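# Carry glass vial to the window-side balance and close it

## Task

Pick up the vial from the shelved bench by the door, take it to the balance on the shelved bench by the window, set it upright on the balance pan, and close every glass door of the balance. It fails if the balance is tipped, shoved from its spot or its pan overloaded; if the vial reaches the floor; if the vial breaks from a hard knock or a drop of more than a few centimetres; or if the robot falls or finishes leaning. The parked cart, pedal bin and stool may be moved. Finish with the gripper open and the robot backed away.

## Robot and tools

Robot: a Hello Robot Stretch 3 with one arm. It has a two-wheel base (0.33 m long, 0.34 m wide), a lift carriage on a vertical mast, and a telescoping arm that reaches out to the robot's right side, with a wrist (yaw, pitch, roll) and a two-finger gripper at its end. The base cannot slide sideways, so to move the gripper forward or back you drive the base. Turning in place pivots about the point between the drive wheels, 0.05 m behind the front edge; with arm retracted and wrist folded the sweep radius is 0.28 m, and an unfolded level wrist reaches beyond it.

Frames: the base frame has its origin on the floor between the drive wheels, x forward, y left, z up. hand_pose is reported in this frame, located where the closed fingertips meet. Odometry is the base frame at the start, counted only from wheel turns (slip counts as motion); heading is positive to the left, -3.142 to 3.142.

execute_actions takes "actions", a list run in order. Each action may hold "robot" (a command, a list of up to 8 commands run in sequence, or {"stop": true}), "steps" (1 to 450 control steps, 30 per second; default 1) and "until" (ends the action early once all its conditions hold). An action with only "steps" waits. An empty list just returns the current state. A command may hold:
- "base": exactly one of translate_m (a relative drive in metres from where the base is when that command begins, forward positive, magnitude up to 1) or rotate_rad (a relative turn in radians, counter-clockwise/left positive, magnitude up to 3.2).
- "joints": absolute goals by name, one number each; unnamed joints keep their goals. lift_m 0 to 1.1 (arm height on the mast, metres); arm_m 0 to 0.52 (extension, metres); wrist_yaw_rad -1.345 to 4.42 (0 along the arm, positive toward the front, 3.0 folded over the base); wrist_pitch_rad -1.57 to 0.451 (0 level, negative tips fingers down); wrist_roll_rad -2.911 to 2.911 (0 fingers side by side); gripper_m -0.089 to 0.179 (larger is wider; actual fingertip gap is 0.007 m less when nearly shut, 0.025 m less when fully open, zero below 0.007); head_pan_rad -3.953 to 1.73 (0 forward, positive left, -1.57 looks along the arm); head_tilt_rad -1.53 to 0.419 (negative looks down).
- "contact_limits": {"arm_m": effort percent 1 to 100}, the effort at which that arm motion halts; lower is gentler, too low halts immediately.
- In a list, {"pause_s": s} waits up to 15 s.
Base and joint motions in one command start together. A new command acts immediately, replacing named goals and discarding the remainder of an older queue. The next queued command begins only after the previous one finishes "done" (or off_target for base or gripper); other endings drop the rest. An invalid call or out-of-range number rejects the whole call.

until: {"robot": {"status": "ended"}} waits until nothing is moving and no queue runs. Fields can also be compared, e.g. {"lift_m": [">", 0.3]} or {"base_status": ["!=", "moving"]}; numbers compare as printed (three decimals, base values four). {"any": {"status": "ended"}} fires when any one motion or the queue finishes.

Result lines: base_status shows progress as (moved of goal); joint_goals, joint_status and measured_speeds per joint; refusals count and queue state (idle, running, done, dropped, stopped) with queue_left. Status words: moving, done (within tolerance, don't wait with "="), off_target (held away from goal, may still push), contact_stop (lift or arm pressed something and went slack until its next command), time_out, stopped, not_commanded, torque_fault (a wrist servo went limp for about 10 s; commands to it are refused). Lines starting refused:, dropped: or replaced: explain problems, counting from 0. on_its_own reports goals the robot changed itself, slack or off joints, a base tilt of 3 degrees or more from the start, and motors straining at rest. base_tilt gives forward/right lean in degrees. motor_effort is percent of maximum with peak in brackets; it is noisy and biased. lidar_m lists 12 distances in 30-degree sectors, 1st straight ahead, counter-clockwise (4th left, 7th behind, 10th right), in a plane 0.17 m high; it misses glass and thin legs. wrist_depth_mm and head_depth_mm are 7x7 grids of median depth in mm; glass is invisible. Each result ends with images from head_camera (896x504), nav_camera (672x504, fisheye) and wrist_camera (644x364). Head pan and tilt aim both head cameras.

zoom_image: "camera" (head_camera, nav_camera or wrist_camera) and "region" [x0, y0, x1, y1] in that image's pixels from the top-left, at most 504 by 504; it magnifies the latest frame.

finished_scene: "scene", the current scene's number. It is final, so wait until all motion has ended first.

Cautions: the base is fast only when stowed (lift_m under 0.30, arm_m under 0.03, wrist_yaw_rad over 2.54); otherwise 0.10 m/s and 0.63 rad/s. Fold or unfold the wrist only with lift_m 0.32 to 0.95, pitch -0.4, roll near 0; with yaw below -0.4 keep pitch at -0.5 or lower. To grip, command gripper_m below the vial's width; to release, open at least 0.02 beyond where the fingers touched. Readings don't confirm a grasp, so check the wrist camera. Pushing on rigid things with the gripper above about 0.45 m, driving while gripping something fixed, or snagging furniture (especially reversing) can tip the robot; if tilt appears, back off in small steps, free the gripper, and lower lift_m to about 0.2 if needed. Place the vial gently, never drop it, don't bump or press the balance, and close its doors softly.

Each tool is called after "Emit:" by a JSON object that holds its "api" and its "payload".

## Session

Emit:
{"api": "execute_actions", "payload": {"actions": []}}

Scene clock: 0.00 s.
robot.base_odometry: x=+0.000 y=+0.000 heading=+0.000 (m, m, rad; robot's odometry frame)
robot.turned_by_wheels: +0.000 (rad since the last result)
robot.turned_by_imu: +0.000 (rad since the last result)
robot.base_tilt: forward=+0.3 right=-0.8 (deg)
robot.lidar_m: 1.82 1.57 1.57 1.79 2.31 1.70 2.04 1.14 1.14 1.32 1.66 1.82
robot.head_depth_mm: 1934 2503 2515 2529 2482 2460 2065 / 1750 2700 2753 2769 2787 2817 2290 / 1900 2870 3060 3083 3022 2987 2291 / 1888 2796 2921 2839 2825 2811 2323 / 1874 2577 2535 2536 2533 2537 2310 / 1855 2344 2350 2311 2306 2279 2237 / 1842 2171 2134 2115 2112 2111 2107
robot.base_status: not_commanded
robot.joint_positions: lift_m=+0.324 arm_m=+0.001 wrist_yaw_rad=+2.906 wrist_pitch_rad=-0.592 wrist_roll_rad=+0.008 gripper_m=+0.037 head_pan_rad=+0.018 head_tilt_rad=-0.018
robot.joint_goals: lift_m=+0.324 arm_m=+0.001 wrist_yaw_rad=+2.906 wrist_pitch_rad=-0.592 wrist_roll_rad=+0.008 gripper_m=+0.037 head_pan_rad=+0.018 head_tilt_rad=-0.018
robot.joint_status: lift_m=not_commanded arm_m=not_commanded wrist_yaw_rad=not_commanded wrist_pitch_rad=not_commanded wrist_roll_rad=not_commanded gripper_m=not_commanded head_pan_rad=not_commanded head_tilt_rad=not_commanded
robot.measured_speeds: translate_m=+0.000 rotate_rad=+0.000 lift_m=+0.000 arm_m=+0.000 wrist_yaw_rad=+0.000 wrist_pitch_rad=+0.000 wrist_roll_rad=+0.000 head_pan_rad=+0.000 head_tilt_rad=+0.000
robot: refusals=0 queue=idle queue_left=0
robot.motor_effort: left_wheel=+0 right_wheel=+0 lift_m=+35 arm_m=+0 wrist_yaw_rad=+1 wrist_pitch_rad=+5 wrist_roll_rad=+0 gripper_m=+0 head_pan_rad=-1 head_tilt_rad=+1 (%)
robot.hand_pose: x=+0.0253 y=+0.0479 z=+0.2999 quat_wxyz=(+0.285, +0.698, +0.124, +0.645) (m; robot's base frame)
robot.wrist_depth_mm: - - - - - - - / 991 - 934 907 882 852 828 / 796 743 743 729 705 699 680 / 646 635 623 611 605 589 574 / 549 543 - 533 526 503 495 / 479 - - - 432 447 441 / 436 - - - 403 399 392
pictures: head_camera (sideways: a quarter turn clockwise sets it upright), nav_camera (sideways: a quarter turn counterclockwise sets it upright), wrist_camera
Images, in order (width x height): head_camera 896x504, nav_camera 672x504, wrist_camera 644x364.

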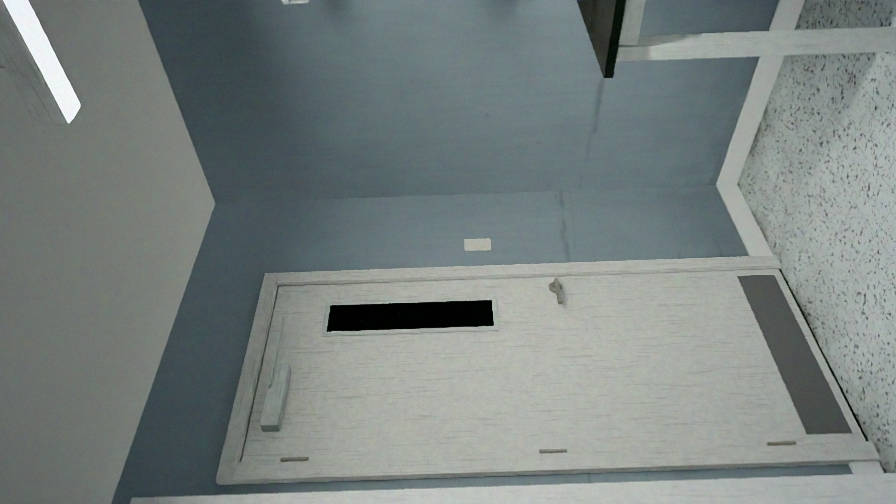

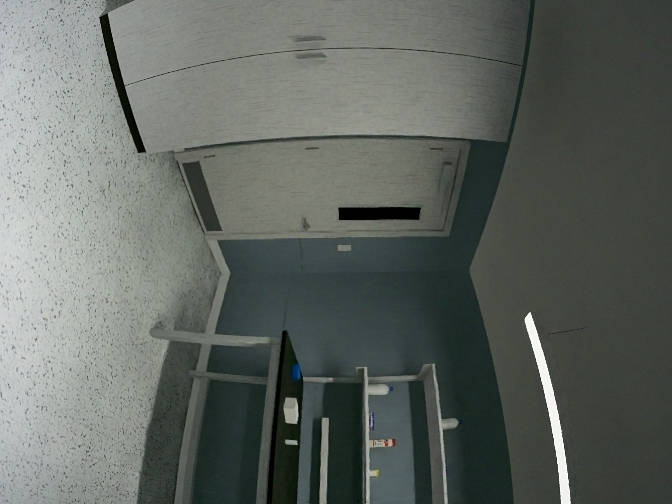

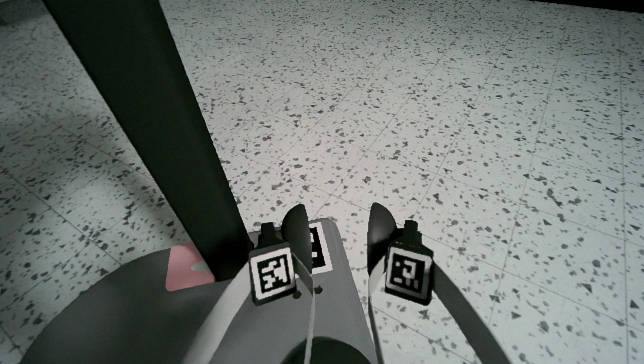

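Emit:
{"api": "execute_actions", "payload": {"actions": [{"robot":{"joints":{"head_pan_rad":-0.75,"head_tilt_rad":-0.3}},"steps":100,"until":{"robot":{"status":"ended"}}}]}}

Emit:
{"api": "execute_actions", "payload": {"actions": [{"robot":{"joints":{"head_pan_rad":-2.2,"head_tilt_rad":-0.3}},"steps":100,"until":{"robot":{"status":"ended"}}}]}}

Emit:
{"api": "execute_actions", "payload": {"actions": [{"robot":{"joints":{"head_pan_rad":-3.7,"head_tilt_rad":-0.3}},"steps":100,"until":{"robot":{"status":"ended"}}}]}}

Scene clock: 4.13 s.
robot.base_odometry: x=+0.000 y=+0.000 heading=+0.000 (m, m, rad; robot's odometry frame)
robot.turned_by_wheels: +0.000 (rad since the last result)
robot.turned_by_imu: +0.000 (rad since the last result)
robot.base_tilt: forward=+0.2 right=-0.6 (deg)
robot.lidar_m: 1.83 1.57 1.57 1.80 2.31 1.70 2.03 1.14 1.14 1.31 1.66 1.82
robot.head_depth_mm: 2064 2181 2289 1807 2530 1865 1569 / 2054 2177 2289 1859 2542 2029 1585 / 2072 2170 2288 1867 2559 2055 1592 / 2080 2209 2290 1921 2546 2081 1594 / 2076 2210 2319 1946 2565 2090 1593 / 2049 2203 2319 1995 2566 2098 1606 / 2082 2210 2341 2035 2590 2112 1616
robot.base_status: not_commanded
robot.joint_positions: lift_m=+0.324 arm_m=+0.001 wrist_yaw_rad=+2.906 wrist_pitch_rad=-0.592 wrist_roll_rad=+0.008 gripper_m=+0.037 head_pan_rad=-0.743 head_tilt_rad=-0.296
robot.joint_goals: lift_m=+0.324 arm_m=+0.001 wrist_yaw_rad=+2.906 wrist_pitch_rad=-0.592 wrist_roll_rad=+0.008 gripper_m=+0.037 head_pan_rad=-0.750 head_tilt_rad=-0.300
robot.joint_status: lift_m=not_commanded arm_m=not_commanded wrist_yaw_rad=not_commanded wrist_pitch_rad=not_commanded wrist_roll_rad=not_commanded gripper_m=not_commanded head_pan_rad=done head_tilt_rad=done
robot.measured_speeds: translate_m=+0.000 rotate_rad=+0.000 lift_m=+0.000 arm_m=+0.000 wrist_yaw_rad=+0.000 wrist_pitch_rad=+0.000 wrist_roll_rad=+0.000 head_pan_rad=+0.000 head_tilt_rad=+0.000
robot: refusals=0 queue=done queue_left=0
robot.motor_effort: left_wheel=+1(0) right_wheel=+0(0) lift_m=+35(35) arm_m=-1(1) wrist_yaw_rad=+0(1) wrist_pitch_rad=+5(5) wrist_roll_rad=+1(1) gripper_m=+1(0) head_pan_rad=-5(58) head_tilt_rad=-2(21) (%)
robot.hand_pose: x=+0.0253 y=+0.0479 z=+0.2999 quat_wxyz=(+0.285, +0.698, +0.124, +0.645) (m; robot's base frame)
robot.wrist_depth_mm: - - - - - - - / 987 - 926 906 884 856 829 / 780 738 757 731 712 695 678 / 635 628 613 611 597 590 571 / 551 542 - 531 526 503 501 / 483 - - - 434 449 446 / 437 - - - 402 399 395
pictures: head_camera (sideways: a quarter turn clockwise sets it upright), nav_camera (sideways: a quarter turn counterclockwise sets it upright), wrist_camera
Images, in order (width x height): head_camera 896x504, nav_camera 672x504, wrist_camera 644x364.

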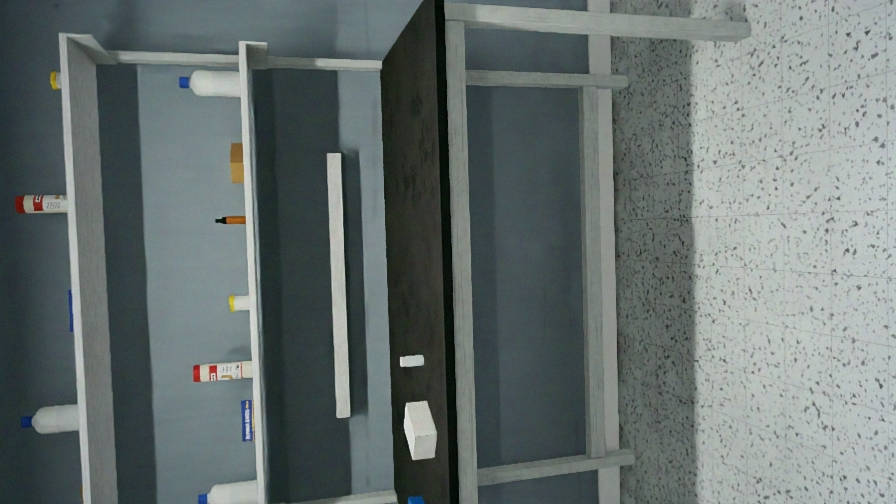

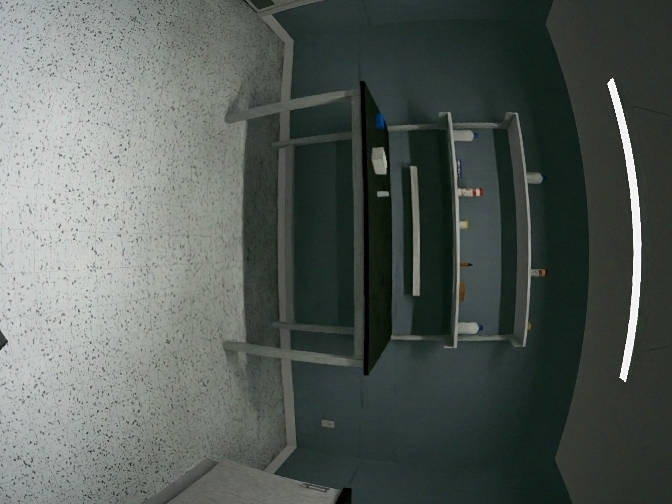

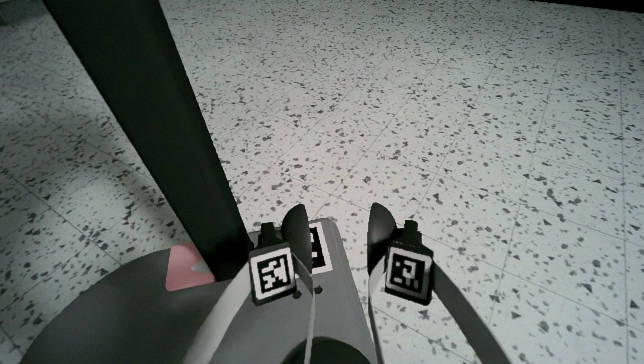

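Scene clock: 5.40 s.
robot.base_odometry: x=+0.000 y=+0.000 heading=+0.000 (m, m, rad; robot's odometry frame)
robot.turned_by_wheels: +0.000 (rad since the last result)
robot.turned_by_imu: +0.000 (rad since the last result)
robot.base_tilt: forward=+0.4 right=-0.6 (deg)
robot.lidar_m: 1.83 1.57 1.57 1.79 2.31 1.70 2.02 1.14 1.14 1.31 1.66 1.82
robot.head_depth_mm: 1204 1252 1593 1200 1170 1240 1311 / 1218 1283 1655 1370 1191 1260 1343 / 1230 1296 1697 1510 1209 1286 1375 / 1256 1312 1723 1511 1235 1320 1399 / 1281 1347 1730 1475 1257 1338 1466 / 1289 1354 1769 1709 1282 1369 1464 / 1312 1373 1804 1739 1314 1397 1509
robot.base_status: not_commanded
robot.joint_positions: lift_m=+0.324 arm_m=+0.001 wrist_yaw_rad=+2.906 wrist_pitch_rad=-0.592 wrist_roll_rad=+0.008 gripper_m=+0.037 head_pan_rad=-2.193 head_tilt_rad=-0.296
robot.joint_goals: lift_m=+0.324 arm_m=+0.001 wrist_yaw_rad=+2.906 wrist_pitch_rad=-0.592 wrist_roll_rad=+0.008 gripper_m=+0.037 head_pan_rad=-2.200 head_tilt_rad=-0.300
robot.joint_status: lift_m=not_commanded arm_m=not_commanded wrist_yaw_rad=not_commanded wrist_pitch_rad=not_commanded wrist_roll_rad=not_commanded gripper_m=not_commanded head_pan_rad=done head_tilt_rad=done
robot.measured_speeds: translate_m=+0.000 rotate_rad=+0.000 lift_m=+0.000 arm_m=+0.000 wrist_yaw_rad=+0.000 wrist_pitch_rad=+0.000 wrist_roll_rad=+0.000 head_pan_rad=+0.000 head_tilt_rad=+0.000
robot: refusals=0 queue=done queue_left=0
robot.motor_effort: left_wheel=+1(0) right_wheel=+0(1) lift_m=+35(36) arm_m=-2(1) wrist_yaw_rad=+0(0) wrist_pitch_rad=+5(5) wrist_roll_rad=+0(0) gripper_m=+1(1) head_pan_rad=-4(64) head_tilt_rad=-1(4) (%)
robot.hand_pose: x=+0.0253 y=+0.0479 z=+0.2999 quat_wxyz=(+0.285, +0.698, +0.124, +0.645) (m; robot's base frame)
robot.wrist_depth_mm: - - - - - - - / 984 - 925 898 873 860 835 / 780 741 742 728 698 702 681 / 640 640 625 612 605 589 583 / 552 545 - 537 522 508 502 / 484 - - - 434 445 439 / 437 - - - 401 396 393
pictures: head_camera (sideways: a quarter turn clockwise sets it upright), nav_camera (sideways: a quarter turn counterclockwise sets it upright), wrist_camera
Images, in order (width x height): head_camera 896x504, nav_camera 672x504, wrist_camera 644x364.

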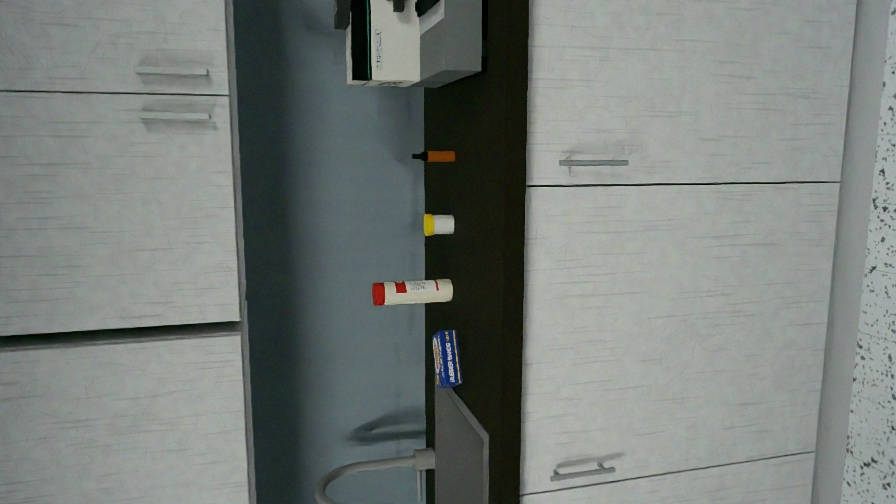

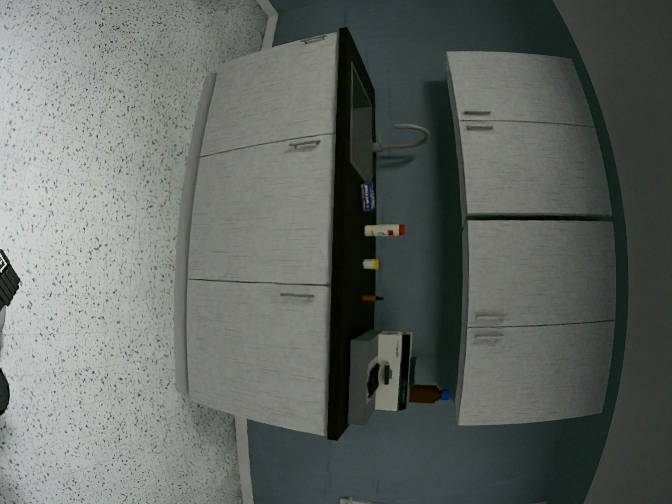

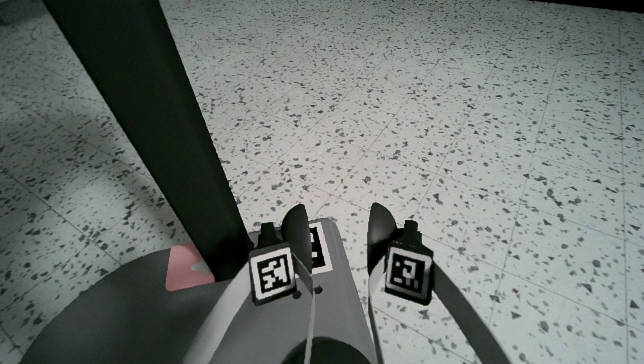

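Scene clock: 6.70 s.
robot.base_odometry: x=+0.000 y=+0.000 heading=+0.000 (m, m, rad; robot's odometry frame)
robot.turned_by_wheels: +0.000 (rad since the last result)
robot.turned_by_imu: +0.000 (rad since the last result)
robot.base_tilt: forward=+0.3 right=-0.7 (deg)
robot.lidar_m: 1.82 1.57 1.56 1.80 2.30 1.70 2.04 1.14 1.14 1.32 1.67 1.83
robot.head_depth_mm: 2041 2170 2279 2040 2502 2027 1566 / 2106 2198 2331 2092 2526 2049 1569 / 2124 2258 2361 1866 2583 2048 1589 / 2197 2314 2389 2576 2673 1989 1601 / 2250 2342 2542 2653 2743 2103 1609 / 2291 2421 2563 2732 2802 2086 1613 / 2387 2495 2642 2808 2932 2124 1619
robot.base_status: not_commanded
robot.joint_positions: lift_m=+0.324 arm_m=+0.001 wrist_yaw_rad=+2.906 wrist_pitch_rad=-0.592 wrist_roll_rad=+0.008 gripper_m=+0.037 head_pan_rad=-3.693 head_tilt_rad=-0.296
robot.joint_goals: lift_m=+0.324 arm_m=+0.001 wrist_yaw_rad=+2.906 wrist_pitch_rad=-0.592 wrist_roll_rad=+0.008 gripper_m=+0.037 head_pan_rad=-3.700 head_tilt_rad=-0.300
robot.joint_status: lift_m=not_commanded arm_m=not_commanded wrist_yaw_rad=not_commanded wrist_pitch_rad=not_commanded wrist_roll_rad=not_commanded gripper_m=not_commanded head_pan_rad=done head_tilt_rad=done
robot.measured_speeds: translate_m=+0.000 rotate_rad=+0.000 lift_m=+0.000 arm_m=+0.000 wrist_yaw_rad=+0.000 wrist_pitch_rad=+0.000 wrist_roll_rad=+0.000 head_pan_rad=+0.000 head_tilt_rad=+0.000
robot: refusals=0 queue=done queue_left=0
robot.motor_effort: left_wheel=+1(0) right_wheel=+0(0) lift_m=+36(36) arm_m=-2(1) wrist_yaw_rad=+0(0) wrist_pitch_rad=+5(5) wrist_roll_rad=+0(1) gripper_m=+0(0) head_pan_rad=-5(62) head_tilt_rad=-2(2) (%)
robot.hand_pose: x=+0.0253 y=+0.0479 z=+0.2999 quat_wxyz=(+0.285, +0.698, +0.124, +0.645) (m; robot's base frame)
robot.wrist_depth_mm: - - - - - - - / 989 - 943 898 882 869 837 / 777 738 748 733 718 700 685 / 648 630 626 603 594 585 576 / 551 541 - 541 525 507 495 / 484 - - - 433 446 443 / 438 - - - 404 401 394
pictures: head_camera (sideways: a quarter turn clockwise sets it upright), nav_camera (sideways: a quarter turn counterclockwise sets it upright), wrist_camera
Images, in order (width x height): head_camera 896x504, nav_camera 672x504, wrist_camera 644x364.

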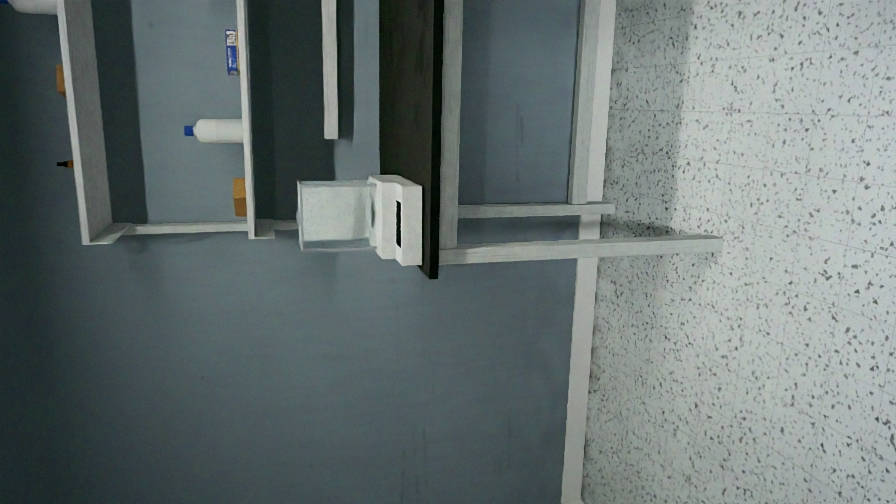

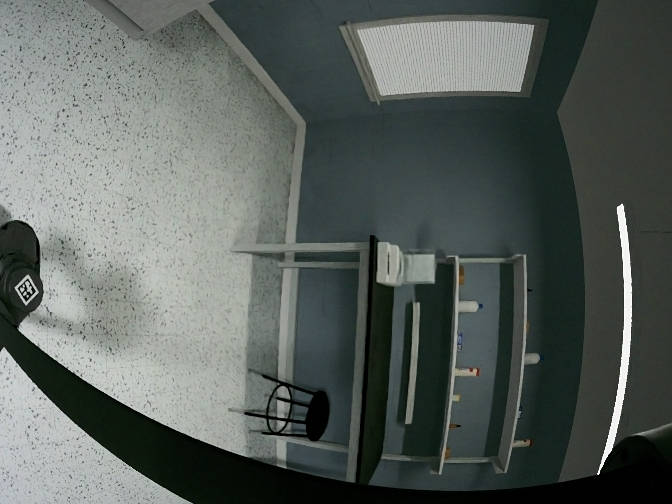

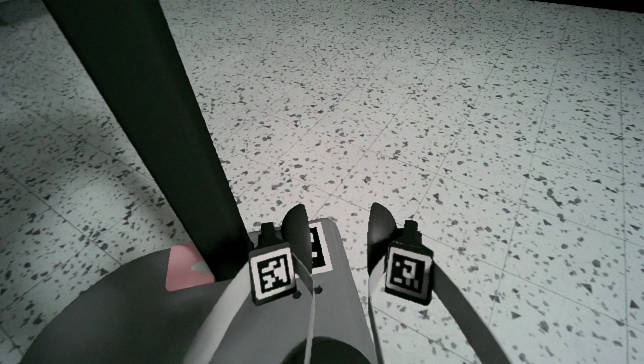

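Emit:
{"api": "zoom_image", "payload": {"camera": "head_camera", "region": [270, 150, 470, 290]}}

Region (270, 150, 470, 290) of head_camera's 896x504 image, scaled by 2.520, with more detail than that image has; it fills the top 353 rows of this view, and the rest is white.

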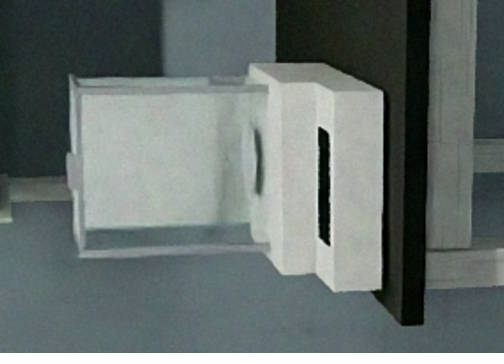

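Emit:
{"api": "execute_actions", "payload": {"actions": [{"robot":[{"joints":{"lift_m":0.27,"wrist_pitch_rad":-0.4,"head_pan_rad":-1.2,"head_tilt_rad":-0.5}},{"base":{"rotate_rad":2.936}},{"base":{"translate_m":1.0}},{"base":{"translate_m":0.91}},{"base":{"rotate_rad":-0.58}}],"steps":450,"until":{"robot":{"status":"ended"}}}]}}

Scene clock: 32.00 s.
robot.base_odometry: x=-1.870 y=+0.390 heading=+2.803 (m, m, rad; robot's odometry frame)
robot.turned_by_wheels: +2.803 (rad since the last result)
robot.turned_by_imu: +2.812 (rad since the last result)
robot.base_tilt: forward=+0.2 right=-0.1 (deg)
robot.lidar_m: 0.82 0.77 0.72 0.73 0.94 1.09 3.73 2.75 0.61 1.09 0.86 0.81
robot.head_depth_mm: 1300 1350 740 691 762 1618 1330 / 869 1254 1279 770 1714 1610 1338 / 665 1127 1203 906 1532 1541 1343 / 736 1018 1101 983 1170 1363 1344 / 781 872 952 1054 1166 1280 1317 / 789 843 899 969 1047 1131 1233 / 734 777 827 884 943 1015 1099
robot.base_status: moving (rotate_rad -0.1333 of -0.5800)
robot.joint_positions: lift_m=+0.270 arm_m=+0.001 wrist_yaw_rad=+2.906 wrist_pitch_rad=-0.419 wrist_roll_rad=+0.008 gripper_m=+0.037 head_pan_rad=-1.207 head_tilt_rad=-0.494
robot.joint_goals: lift_m=+0.270 arm_m=+0.001 wrist_yaw_rad=+2.906 wrist_pitch_rad=-0.400 wrist_roll_rad=+0.008 gripper_m=+0.037 head_pan_rad=-1.200 head_tilt_rad=-0.500
robot.joint_status: lift_m=done arm_m=not_commanded wrist_yaw_rad=not_commanded wrist_pitch_rad=done wrist_roll_rad=not_commanded gripper_m=not_commanded head_pan_rad=done head_tilt_rad=done
robot.measured_speeds: translate_m=+0.000 rotate_rad=-0.682 lift_m=+0.000 arm_m=+0.000 wrist_yaw_rad=+0.000 wrist_pitch_rad=+0.000 wrist_roll_rad=+0.000 head_pan_rad=+0.000 head_tilt_rad=+0.000
robot: refusals=0 queue=running queue_left=0
robot.motor_effort: left_wheel=+6(7) right_wheel=-7(12) lift_m=+25(36) arm_m=-1(2) wrist_yaw_rad=+0(1) wrist_pitch_rad=+8(8) wrist_roll_rad=+0(1) gripper_m=+0(0) head_pan_rad=+6(62) head_tilt_rad=-2(19) (%)
robot.hand_pose: x=+0.0312 y=+0.0724 z=+0.2829 quat_wxyz=(+0.228, +0.707, +0.064, +0.667) (m; robot's base frame)
robot.wrist_depth_mm: 902 786 760 709 653 621 591 / 945 - 839 780 728 682 640 / 969 - 880 829 792 734 686 / 730 697 699 680 668 659 644 / 587 574 577 555 562 541 522 / 485 501 - - 438 451 447 / 433 - - - 398 392 385
pictures: head_camera (sideways: a quarter turn clockwise sets it upright), nav_camera (sideways: a quarter turn counterclockwise sets it upright), wrist_camera
Images, in order (width x height): head_camera 896x504, nav_camera 672x504, wrist_camera 644x364.

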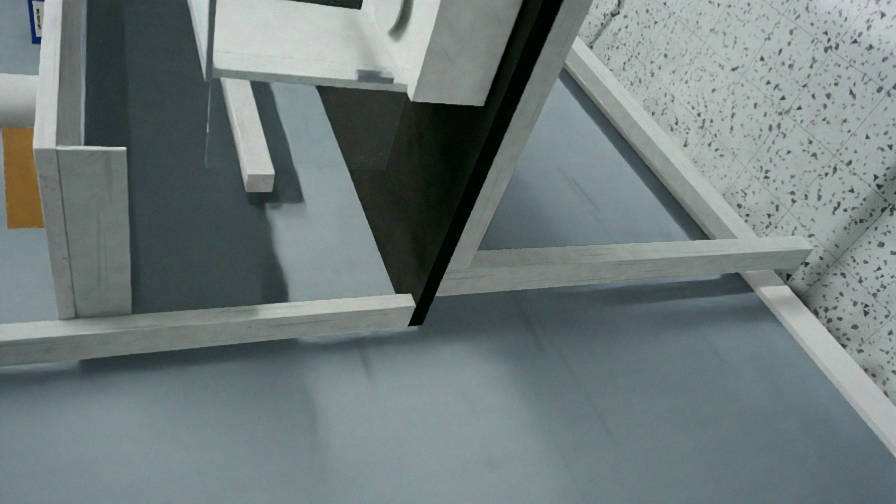

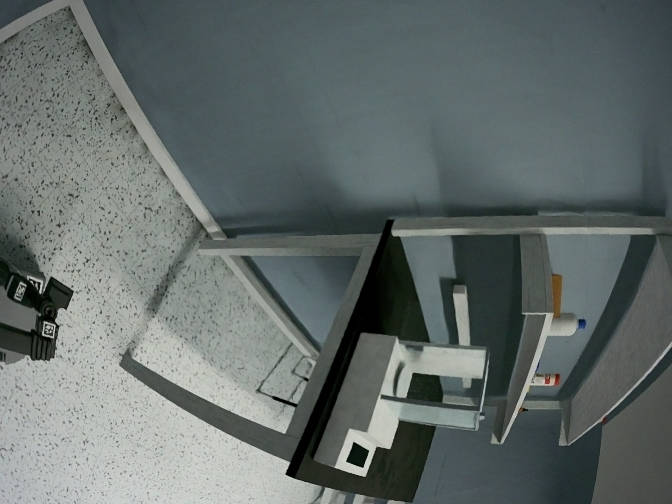

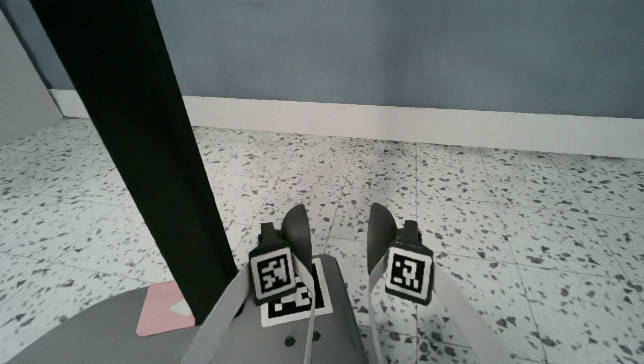

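The left door is already open.

Emit:
{"api": "execute_actions", "payload": {"actions": []}}

Scene clock: 32.77 s.
robot.base_odometry: x=-1.870 y=+0.390 heading=+2.356 (m, m, rad; robot's odometry frame)
robot.turned_by_wheels: -0.447 (rad since the last result)
robot.turned_by_imu: -0.447 (rad since the last result)
robot.base_tilt: forward=+0.6 right=-0.3 (deg)
robot.lidar_m: 0.81 0.84 0.75 0.72 0.75 1.02 1.09 3.99 2.70 0.61 1.00 0.84
robot.head_depth_mm: 2541 2751 1505 946 1924 1608 1331 / 2630 2903 1394 758 687 784 922 / 2609 2885 1413 681 718 1639 1345 / 1898 2070 1304 688 764 1648 1349 / 1487 1651 816 722 1739 1667 1347 / 1284 1337 735 793 1546 1522 1367 / 860 1177 1178 896 1286 1353 1277
robot.base_status: moving (rotate_rad -0.5799 of -0.5800)
robot.joint_positions: lift_m=+0.270 arm_m=+0.001 wrist_yaw_rad=+2.906 wrist_pitch_rad=-0.419 wrist_roll_rad=+0.008 gripper_m=+0.037 head_pan_rad=-1.207 head_tilt_rad=-0.494
robot.joint_goals: lift_m=+0.270 arm_m=+0.001 wrist_yaw_rad=+2.906 wrist_pitch_rad=-0.400 wrist_roll_rad=+0.008 gripper_m=+0.037 head_pan_rad=-1.200 head_tilt_rad=-0.500
robot.joint_status: lift_m=done arm_m=not_commanded wrist_yaw_rad=not_commanded wrist_pitch_rad=done wrist_roll_rad=not_commanded gripper_m=not_commanded head_pan_rad=done head_tilt_rad=done
robot.measured_speeds: translate_m=+0.000 rotate_rad=+0.001 lift_m=+0.000 arm_m=+0.000 wrist_yaw_rad=+0.000 wrist_pitch_rad=+0.000 wrist_roll_rad=+0.000 head_pan_rad=+0.000 head_tilt_rad=+0.000
robot: refusals=0 queue=running queue_left=0
robot.motor_effort: left_wheel=+2(7) right_wheel=-1(7) lift_m=+25(24) arm_m=-2(2) wrist_yaw_rad=+0(1) wrist_pitch_rad=+8(8) wrist_roll_rad=+1(0) gripper_m=+0(0) head_pan_rad=+5(5) head_tilt_rad=-2(2) (%)
robot.hand_pose: x=+0.0312 y=+0.0724 z=+0.2829 quat_wxyz=(+0.228, +0.707, +0.064, +0.667) (m; robot's base frame)
robot.wrist_depth_mm: 603 645 664 703 744 805 736 / 659 - 739 774 833 872 768 / 704 - 800 827 863 834 746 / 732 703 699 685 675 656 636 / 584 577 576 556 563 538 526 / 490 499 - - 439 457 446 / 434 - - - 396 391 386
pictures: head_camera (sideways: a quarter turn clockwise sets it upright), nav_camera (sideways: a quarter turn counterclockwise sets it upright), wrist_camera
Images, in order (width x height): head_camera 896x504, nav_camera 672x504, wrist_camera 644x364.

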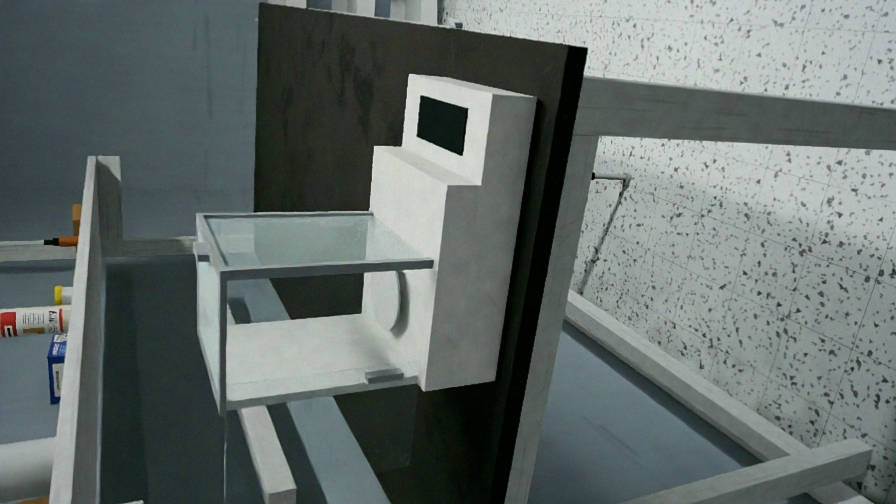

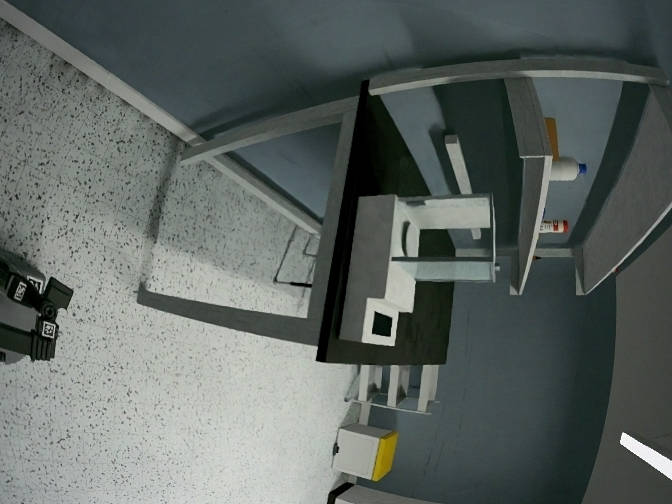

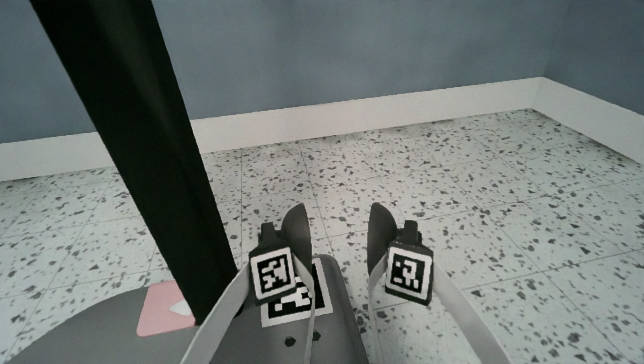

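Emit:
{"api": "zoom_image", "payload": {"camera": "head_camera", "region": [170, 180, 470, 480]}}

Region (170, 180, 470, 480) of head_camera's 896x504 image, scaled by 1.680, with more detail than that image has.

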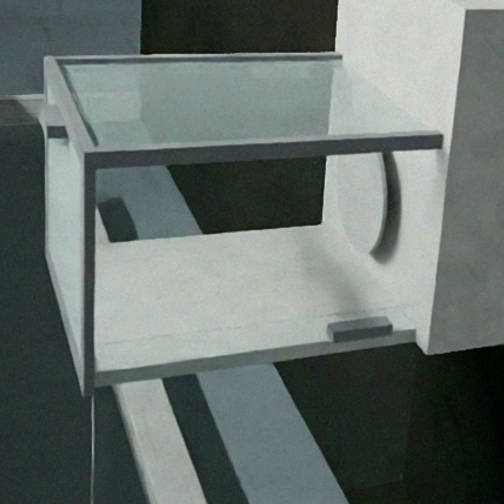

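Emit:
{"api": "execute_actions", "payload": {"actions": [{"robot":[{"base":{"rotate_rad":0.478},"joints":{"head_pan_rad":-1.57,"head_tilt_rad":-0.6}},{"base":{"translate_m":-1.0}}],"steps":450,"until":{"robot":{"translate_m":["<",-0.8]}}},{"robot":{"base":{"translate_m":-1.0}},"steps":5},{"steps":200,"until":{"robot":{"translate_m":["<",-0.8]}}},{"robot":{"base":{"translate_m":-1.0}},"steps":5},{"steps":200,"until":{"robot":{"translate_m":["<",-0.8]}}},{"robot":[{"base":{"translate_m":-0.72}},{"base":{"rotate_rad":-2.05}},{"joints":{"lift_m":0.9}},{"joints":{"wrist_yaw_rad":0,"gripper_m":0.12}},{"joints":{"wrist_pitch_rad":0}}],"steps":450,"until":{"robot":{"status":"ended"}}},{"steps":300,"until":{"robot":{"status":"ended"}}}]}}

Scene clock: 72.20 s.
robot.base_odometry: x=+1.118 y=-0.559 heading=+0.784 (m, m, rad; robot's odometry frame)
robot.turned_by_wheels: -1.572 (rad since the last result)
robot.turned_by_imu: -1.235 (rad since the last result)
robot.base_tilt: forward=-0.1 right=-1.3 (deg)
robot.lidar_m: 1.23 1.38 2.70 2.96 1.81 1.57 1.01 1.18 1.06 1.06 0.61 1.59
robot.head_depth_mm: 962 1021 1038 712 544 480 - / 987 1052 1050 662 550 1406 - / 1019 1116 1065 619 554 - - / 1047 1152 1084 737 560 1477 1268 / 1053 1165 1098 745 582 1540 1286 / 1127 1249 1354 751 607 1544 1266 / 1162 1293 1466 759 638 832 1213
robot.base_status: done (rotate_rad -2.0501 of -2.0500)
robot.joint_positions: lift_m=+0.900 arm_m=+0.001 wrist_yaw_rad=-0.013 wrist_pitch_rad=-0.473 wrist_roll_rad=+0.012 gripper_m=+0.120 head_pan_rad=-1.563 head_tilt_rad=-0.593
robot.joint_goals: lift_m=+0.900 arm_m=+0.001 wrist_yaw_rad=+0.000 wrist_pitch_rad=-0.448 wrist_roll_rad=+0.012 gripper_m=+0.120 head_pan_rad=-1.570 head_tilt_rad=-0.600
robot.joint_status: lift_m=done arm_m=not_commanded wrist_yaw_rad=done wrist_pitch_rad=time_out wrist_roll_rad=not_commanded gripper_m=done head_pan_rad=done head_tilt_rad=done
robot.measured_speeds: translate_m=+0.000 rotate_rad=+0.000 lift_m=+0.000 arm_m=+0.000 wrist_yaw_rad=+0.000 wrist_pitch_rad=+0.000 wrist_roll_rad=+0.000 head_pan_rad=+0.000 head_tilt_rad=+0.000
robot: refusals=0 queue=dropped queue_left=0
robot.on_its_own: wrist_pitch_rad is held at -0.448, not at your +0.000, since a time_out
robot.motor_effort: left_wheel=-4(13) right_wheel=+0(19) lift_m=+34(50) arm_m=+0(0) wrist_yaw_rad=+10(68) wrist_pitch_rad=+10(97) wrist_roll_rad=-2(40) gripper_m=-2(97) head_pan_rad=-5(40) head_tilt_rad=-3(12) (%)
robot.hand_pose: x=-0.0245 y=-0.3628 z=+0.9007 quat_wxyz=(+0.682, +0.160, -0.692, -0.171) (m; robot's base frame)
robot.wrist_depth_mm: - - 472 282 269 444 349 / 371 350 333 283 270 294 282 / 279 252 241 235 227 219 214 / - 417 229 198 181 176 172 / - 495 - - 248 163 153 / - - - - - - - / - - 988 - - 991 980
pictures: head_camera (sideways: a quarter turn clockwise sets it upright), nav_camera (sideways: a quarter turn counterclockwise sets it upright), wrist_camera
Images, in order (width x height): head_camera 896x504, nav_camera 672x504, wrist_camera 644x364.

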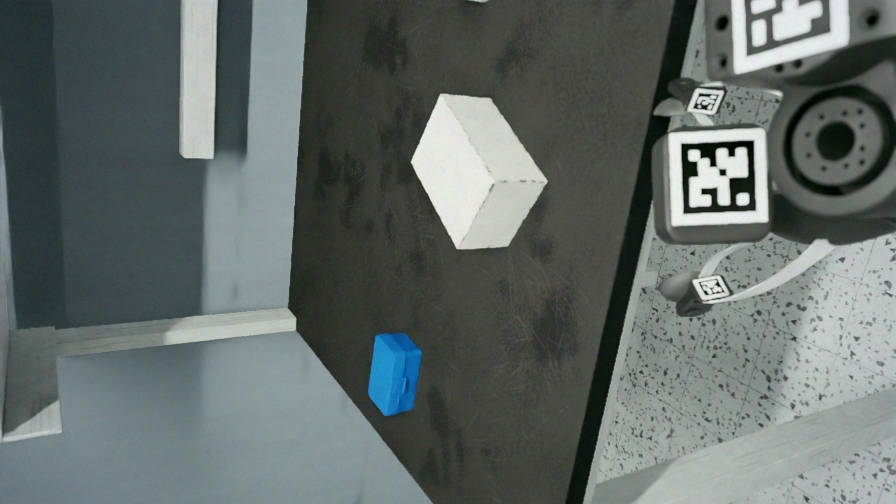

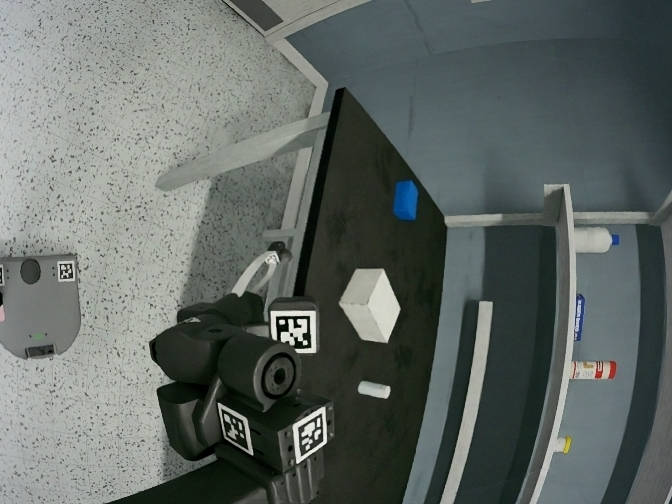

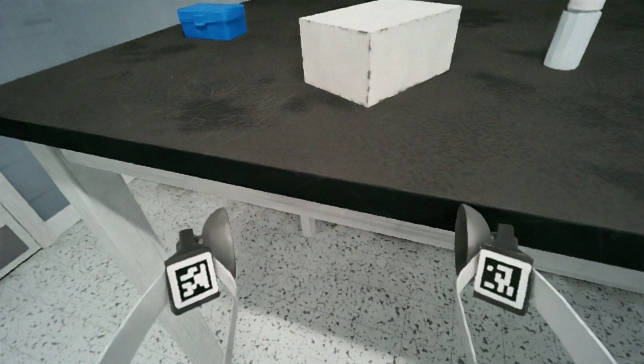

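Emit:
{"api": "execute_actions", "payload": {"actions": [{"robot":[{"joints":{"wrist_pitch_rad":-0.9}},{"joints":{"lift_m":1.09}},{"joints":{"wrist_pitch_rad":0,"wrist_roll_rad":0}},{"base":{"rotate_rad":-0.337},"joints":{"lift_m":0.95,"head_tilt_rad":-0.7}}],"steps":450,"until":{"robot":{"status":"ended"}}}]}}

Scene clock: 81.07 s.
robot.base_odometry: x=+1.118 y=-0.559 heading=+0.447 (m, m, rad; robot's odometry frame)
robot.turned_by_wheels: -0.337 (rad since the last result)
robot.turned_by_imu: -0.391 (rad since the last result)
robot.base_tilt: forward=+0.2 right=-0.8 (deg)
robot.lidar_m: 1.59 1.24 1.54 2.89 3.26 1.65 1.56 1.00 1.11 1.05 1.08 0.62
robot.head_depth_mm: 983 1097 799 603 - - - / 972 1086 813 588 515 - - / 969 1085 820 658 - - - / 961 1084 827 642 532 1411 1210 / 963 1082 834 598 527 1423 1218 / 962 1068 843 567 514 1433 1216 / 968 1072 857 577 517 1439 1223
robot.base_status: done (rotate_rad -0.3369 of -0.3370)
robot.joint_positions: lift_m=+0.950 arm_m=+0.001 wrist_yaw_rad=+0.000 wrist_pitch_rad=-0.022 wrist_roll_rad=+0.002 gripper_m=+0.120 head_pan_rad=-1.564 head_tilt_rad=-0.691
robot.joint_goals: lift_m=+0.950 arm_m=+0.001 wrist_yaw_rad=+0.000 wrist_pitch_rad=+0.000 wrist_roll_rad=+0.000 gripper_m=+0.120 head_pan_rad=-1.570 head_tilt_rad=-0.700
robot.joint_status: lift_m=done arm_m=not_commanded wrist_yaw_rad=done wrist_pitch_rad=done wrist_roll_rad=done gripper_m=done head_pan_rad=done head_tilt_rad=done
robot.measured_speeds: translate_m=+0.000 rotate_rad=+0.000 lift_m=+0.000 arm_m=+0.000 wrist_yaw_rad=+0.000 wrist_pitch_rad=+0.000 wrist_roll_rad=+0.000 head_pan_rad=+0.000 head_tilt_rad=+0.000
robot: refusals=0 queue=done queue_left=0
robot.motor_effort: left_wheel=+2(22) right_wheel=-1(38) lift_m=+24(48) arm_m=-1(0) wrist_yaw_rad=+0(11) wrist_pitch_rad=+9(25) wrist_roll_rad=-1(17) gripper_m=+1(2) head_pan_rad=-4(6) head_tilt_rad=-3(10) (%)
robot.hand_pose: x=-0.0214 y=-0.4013 z=+1.0594 quat_wxyz=(+0.707, +0.008, -0.708, -0.008) (m; robot's base frame)
robot.wrist_depth_mm: 711 802 858 861 862 865 864 / 893 897 909 904 884 905 890 / 907 909 920 888 939 923 930 / 951 945 935 911 880 840 827 / 534 547 584 531 523 551 507 / 390 295 357 375 368 - 358 / 298 276 293 288 284 282 281
pictures: head_camera (sideways: a quarter turn clockwise sets it upright), nav_camera (sideways: a quarter turn counterclockwise sets it upright), wrist_camera
Images, in order (width x height): head_camera 896x504, nav_camera 672x504, wrist_camera 644x364.

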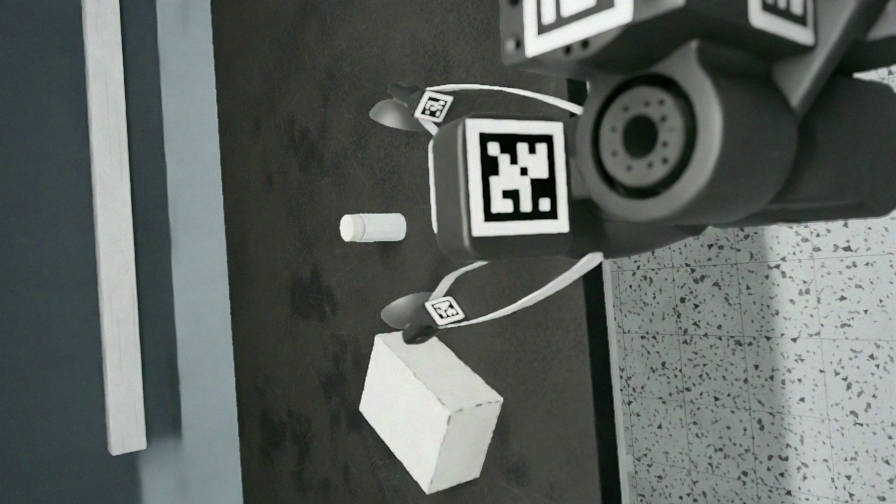

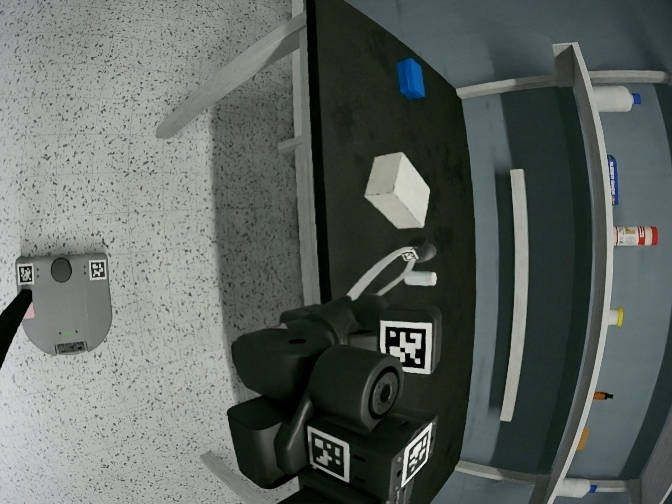

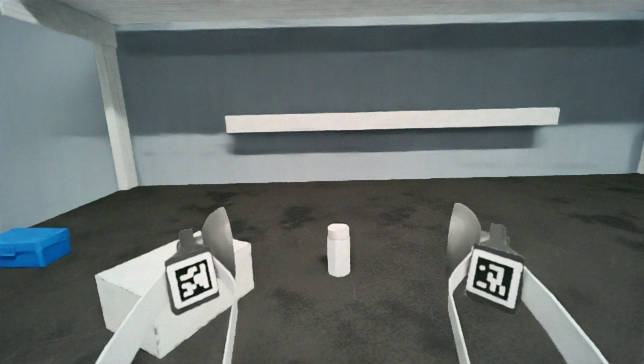

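Emit:
{"api": "execute_actions", "payload": {"actions": [{"robot":{"joints":{"lift_m":0.865,"arm_m":0.11,"gripper_m":0.095,"wrist_pitch_rad":0.02}},"steps":450,"until":{"robot":{"status":"ended"}}}]}}

Scene clock: 87.73 s.
robot.base_odometry: x=+1.118 y=-0.559 heading=+0.447 (m, m, rad; robot's odometry frame)
robot.turned_by_wheels: +0.000 (rad since the last result)
robot.turned_by_imu: +0.000 (rad since the last result)
robot.base_tilt: forward=+0.3 right=-0.6 (deg)
robot.lidar_m: 1.59 1.24 1.55 2.89 3.27 1.64 1.56 1.00 1.11 1.06 1.08 0.62
robot.head_depth_mm: 983 1098 804 614 - - 1190 / 974 1088 811 630 - - 1202 / 968 1082 818 637 - 1341 1204 / 960 1088 824 641 524 1418 1209 / 962 1080 835 602 527 1425 1213 / 959 1075 841 566 515 1429 1218 / 964 1067 850 576 516 1441 1221
robot.base_status: done (rotate_rad -0.3369 of -0.3370)
robot.joint_positions: lift_m=+0.865 arm_m=+0.110 wrist_yaw_rad=+0.000 wrist_pitch_rad=-0.002 wrist_roll_rad=+0.002 gripper_m=+0.095 head_pan_rad=-1.564 head_tilt_rad=-0.691
robot.joint_goals: lift_m=+0.865 arm_m=+0.110 wrist_yaw_rad=+0.000 wrist_pitch_rad=+0.020 wrist_roll_rad=+0.000 gripper_m=+0.095 head_pan_rad=-1.570 head_tilt_rad=-0.700
robot.joint_status: lift_m=done arm_m=done wrist_yaw_rad=done wrist_pitch_rad=done wrist_roll_rad=done gripper_m=done head_pan_rad=done head_tilt_rad=done
robot.measured_speeds: translate_m=+0.000 rotate_rad=+0.000 lift_m=+0.000 arm_m=+0.000 wrist_yaw_rad=+0.000 wrist_pitch_rad=+0.000 wrist_roll_rad=+0.000 head_pan_rad=+0.000 head_tilt_rad=+0.000
robot: refusals=0 queue=done queue_left=0
robot.motor_effort: left_wheel=+1(1) right_wheel=-1(1) lift_m=+24(23) arm_m=+3(2) wrist_yaw_rad=+1(0) wrist_pitch_rad=+9(10) wrist_roll_rad=-1(1) gripper_m=+0(89) head_pan_rad=-3(4) head_tilt_rad=-3(3) (%)
robot.hand_pose: x=-0.0214 y=-0.5109 z=+0.9794 quat_wxyz=(+0.707, +0.001, -0.708, -0.001) (m; robot's base frame)
robot.wrist_depth_mm: 750 768 761 754 753 761 767 / 781 783 785 781 784 779 787 / 813 806 815 812 821 812 828 / 701 636 608 586 571 550 529 / 187 203 335 284 327 322 313 / 161 194 219 230 227 225 222 / 164 178 178 177 175 174 172
pictures: head_camera (sideways: a quarter turn clockwise sets it upright), nav_camera (sideways: a quarter turn counterclockwise sets it upright), wrist_camera
Images, in order (width x height): head_camera 896x504, nav_camera 672x504, wrist_camera 644x364.

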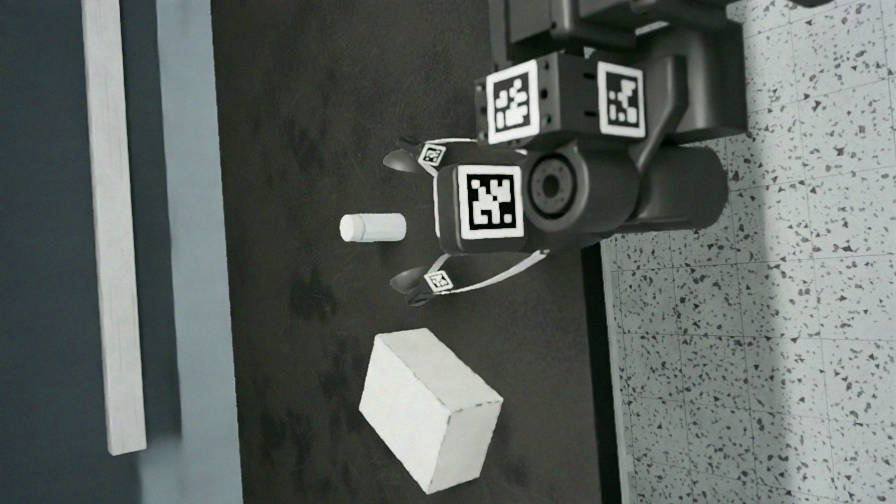

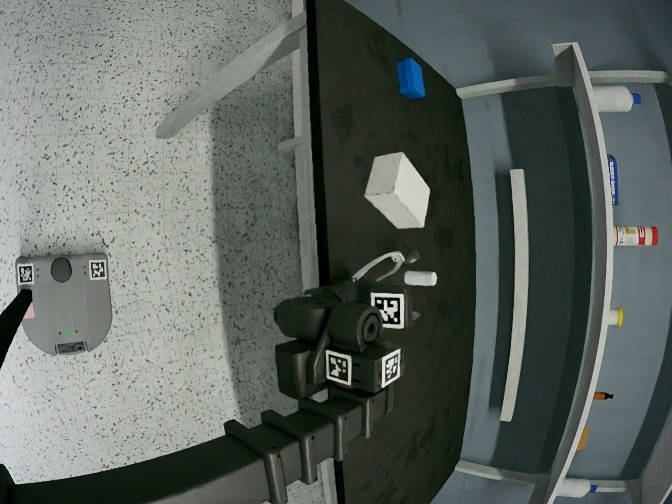

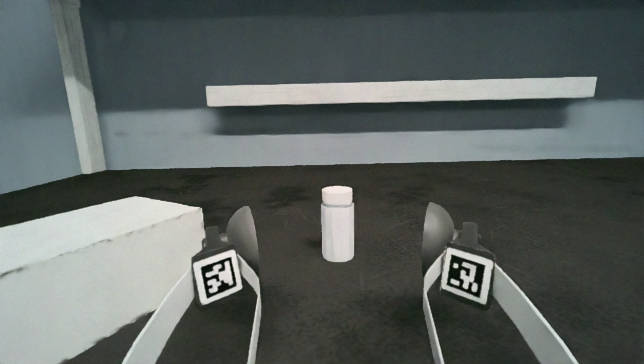

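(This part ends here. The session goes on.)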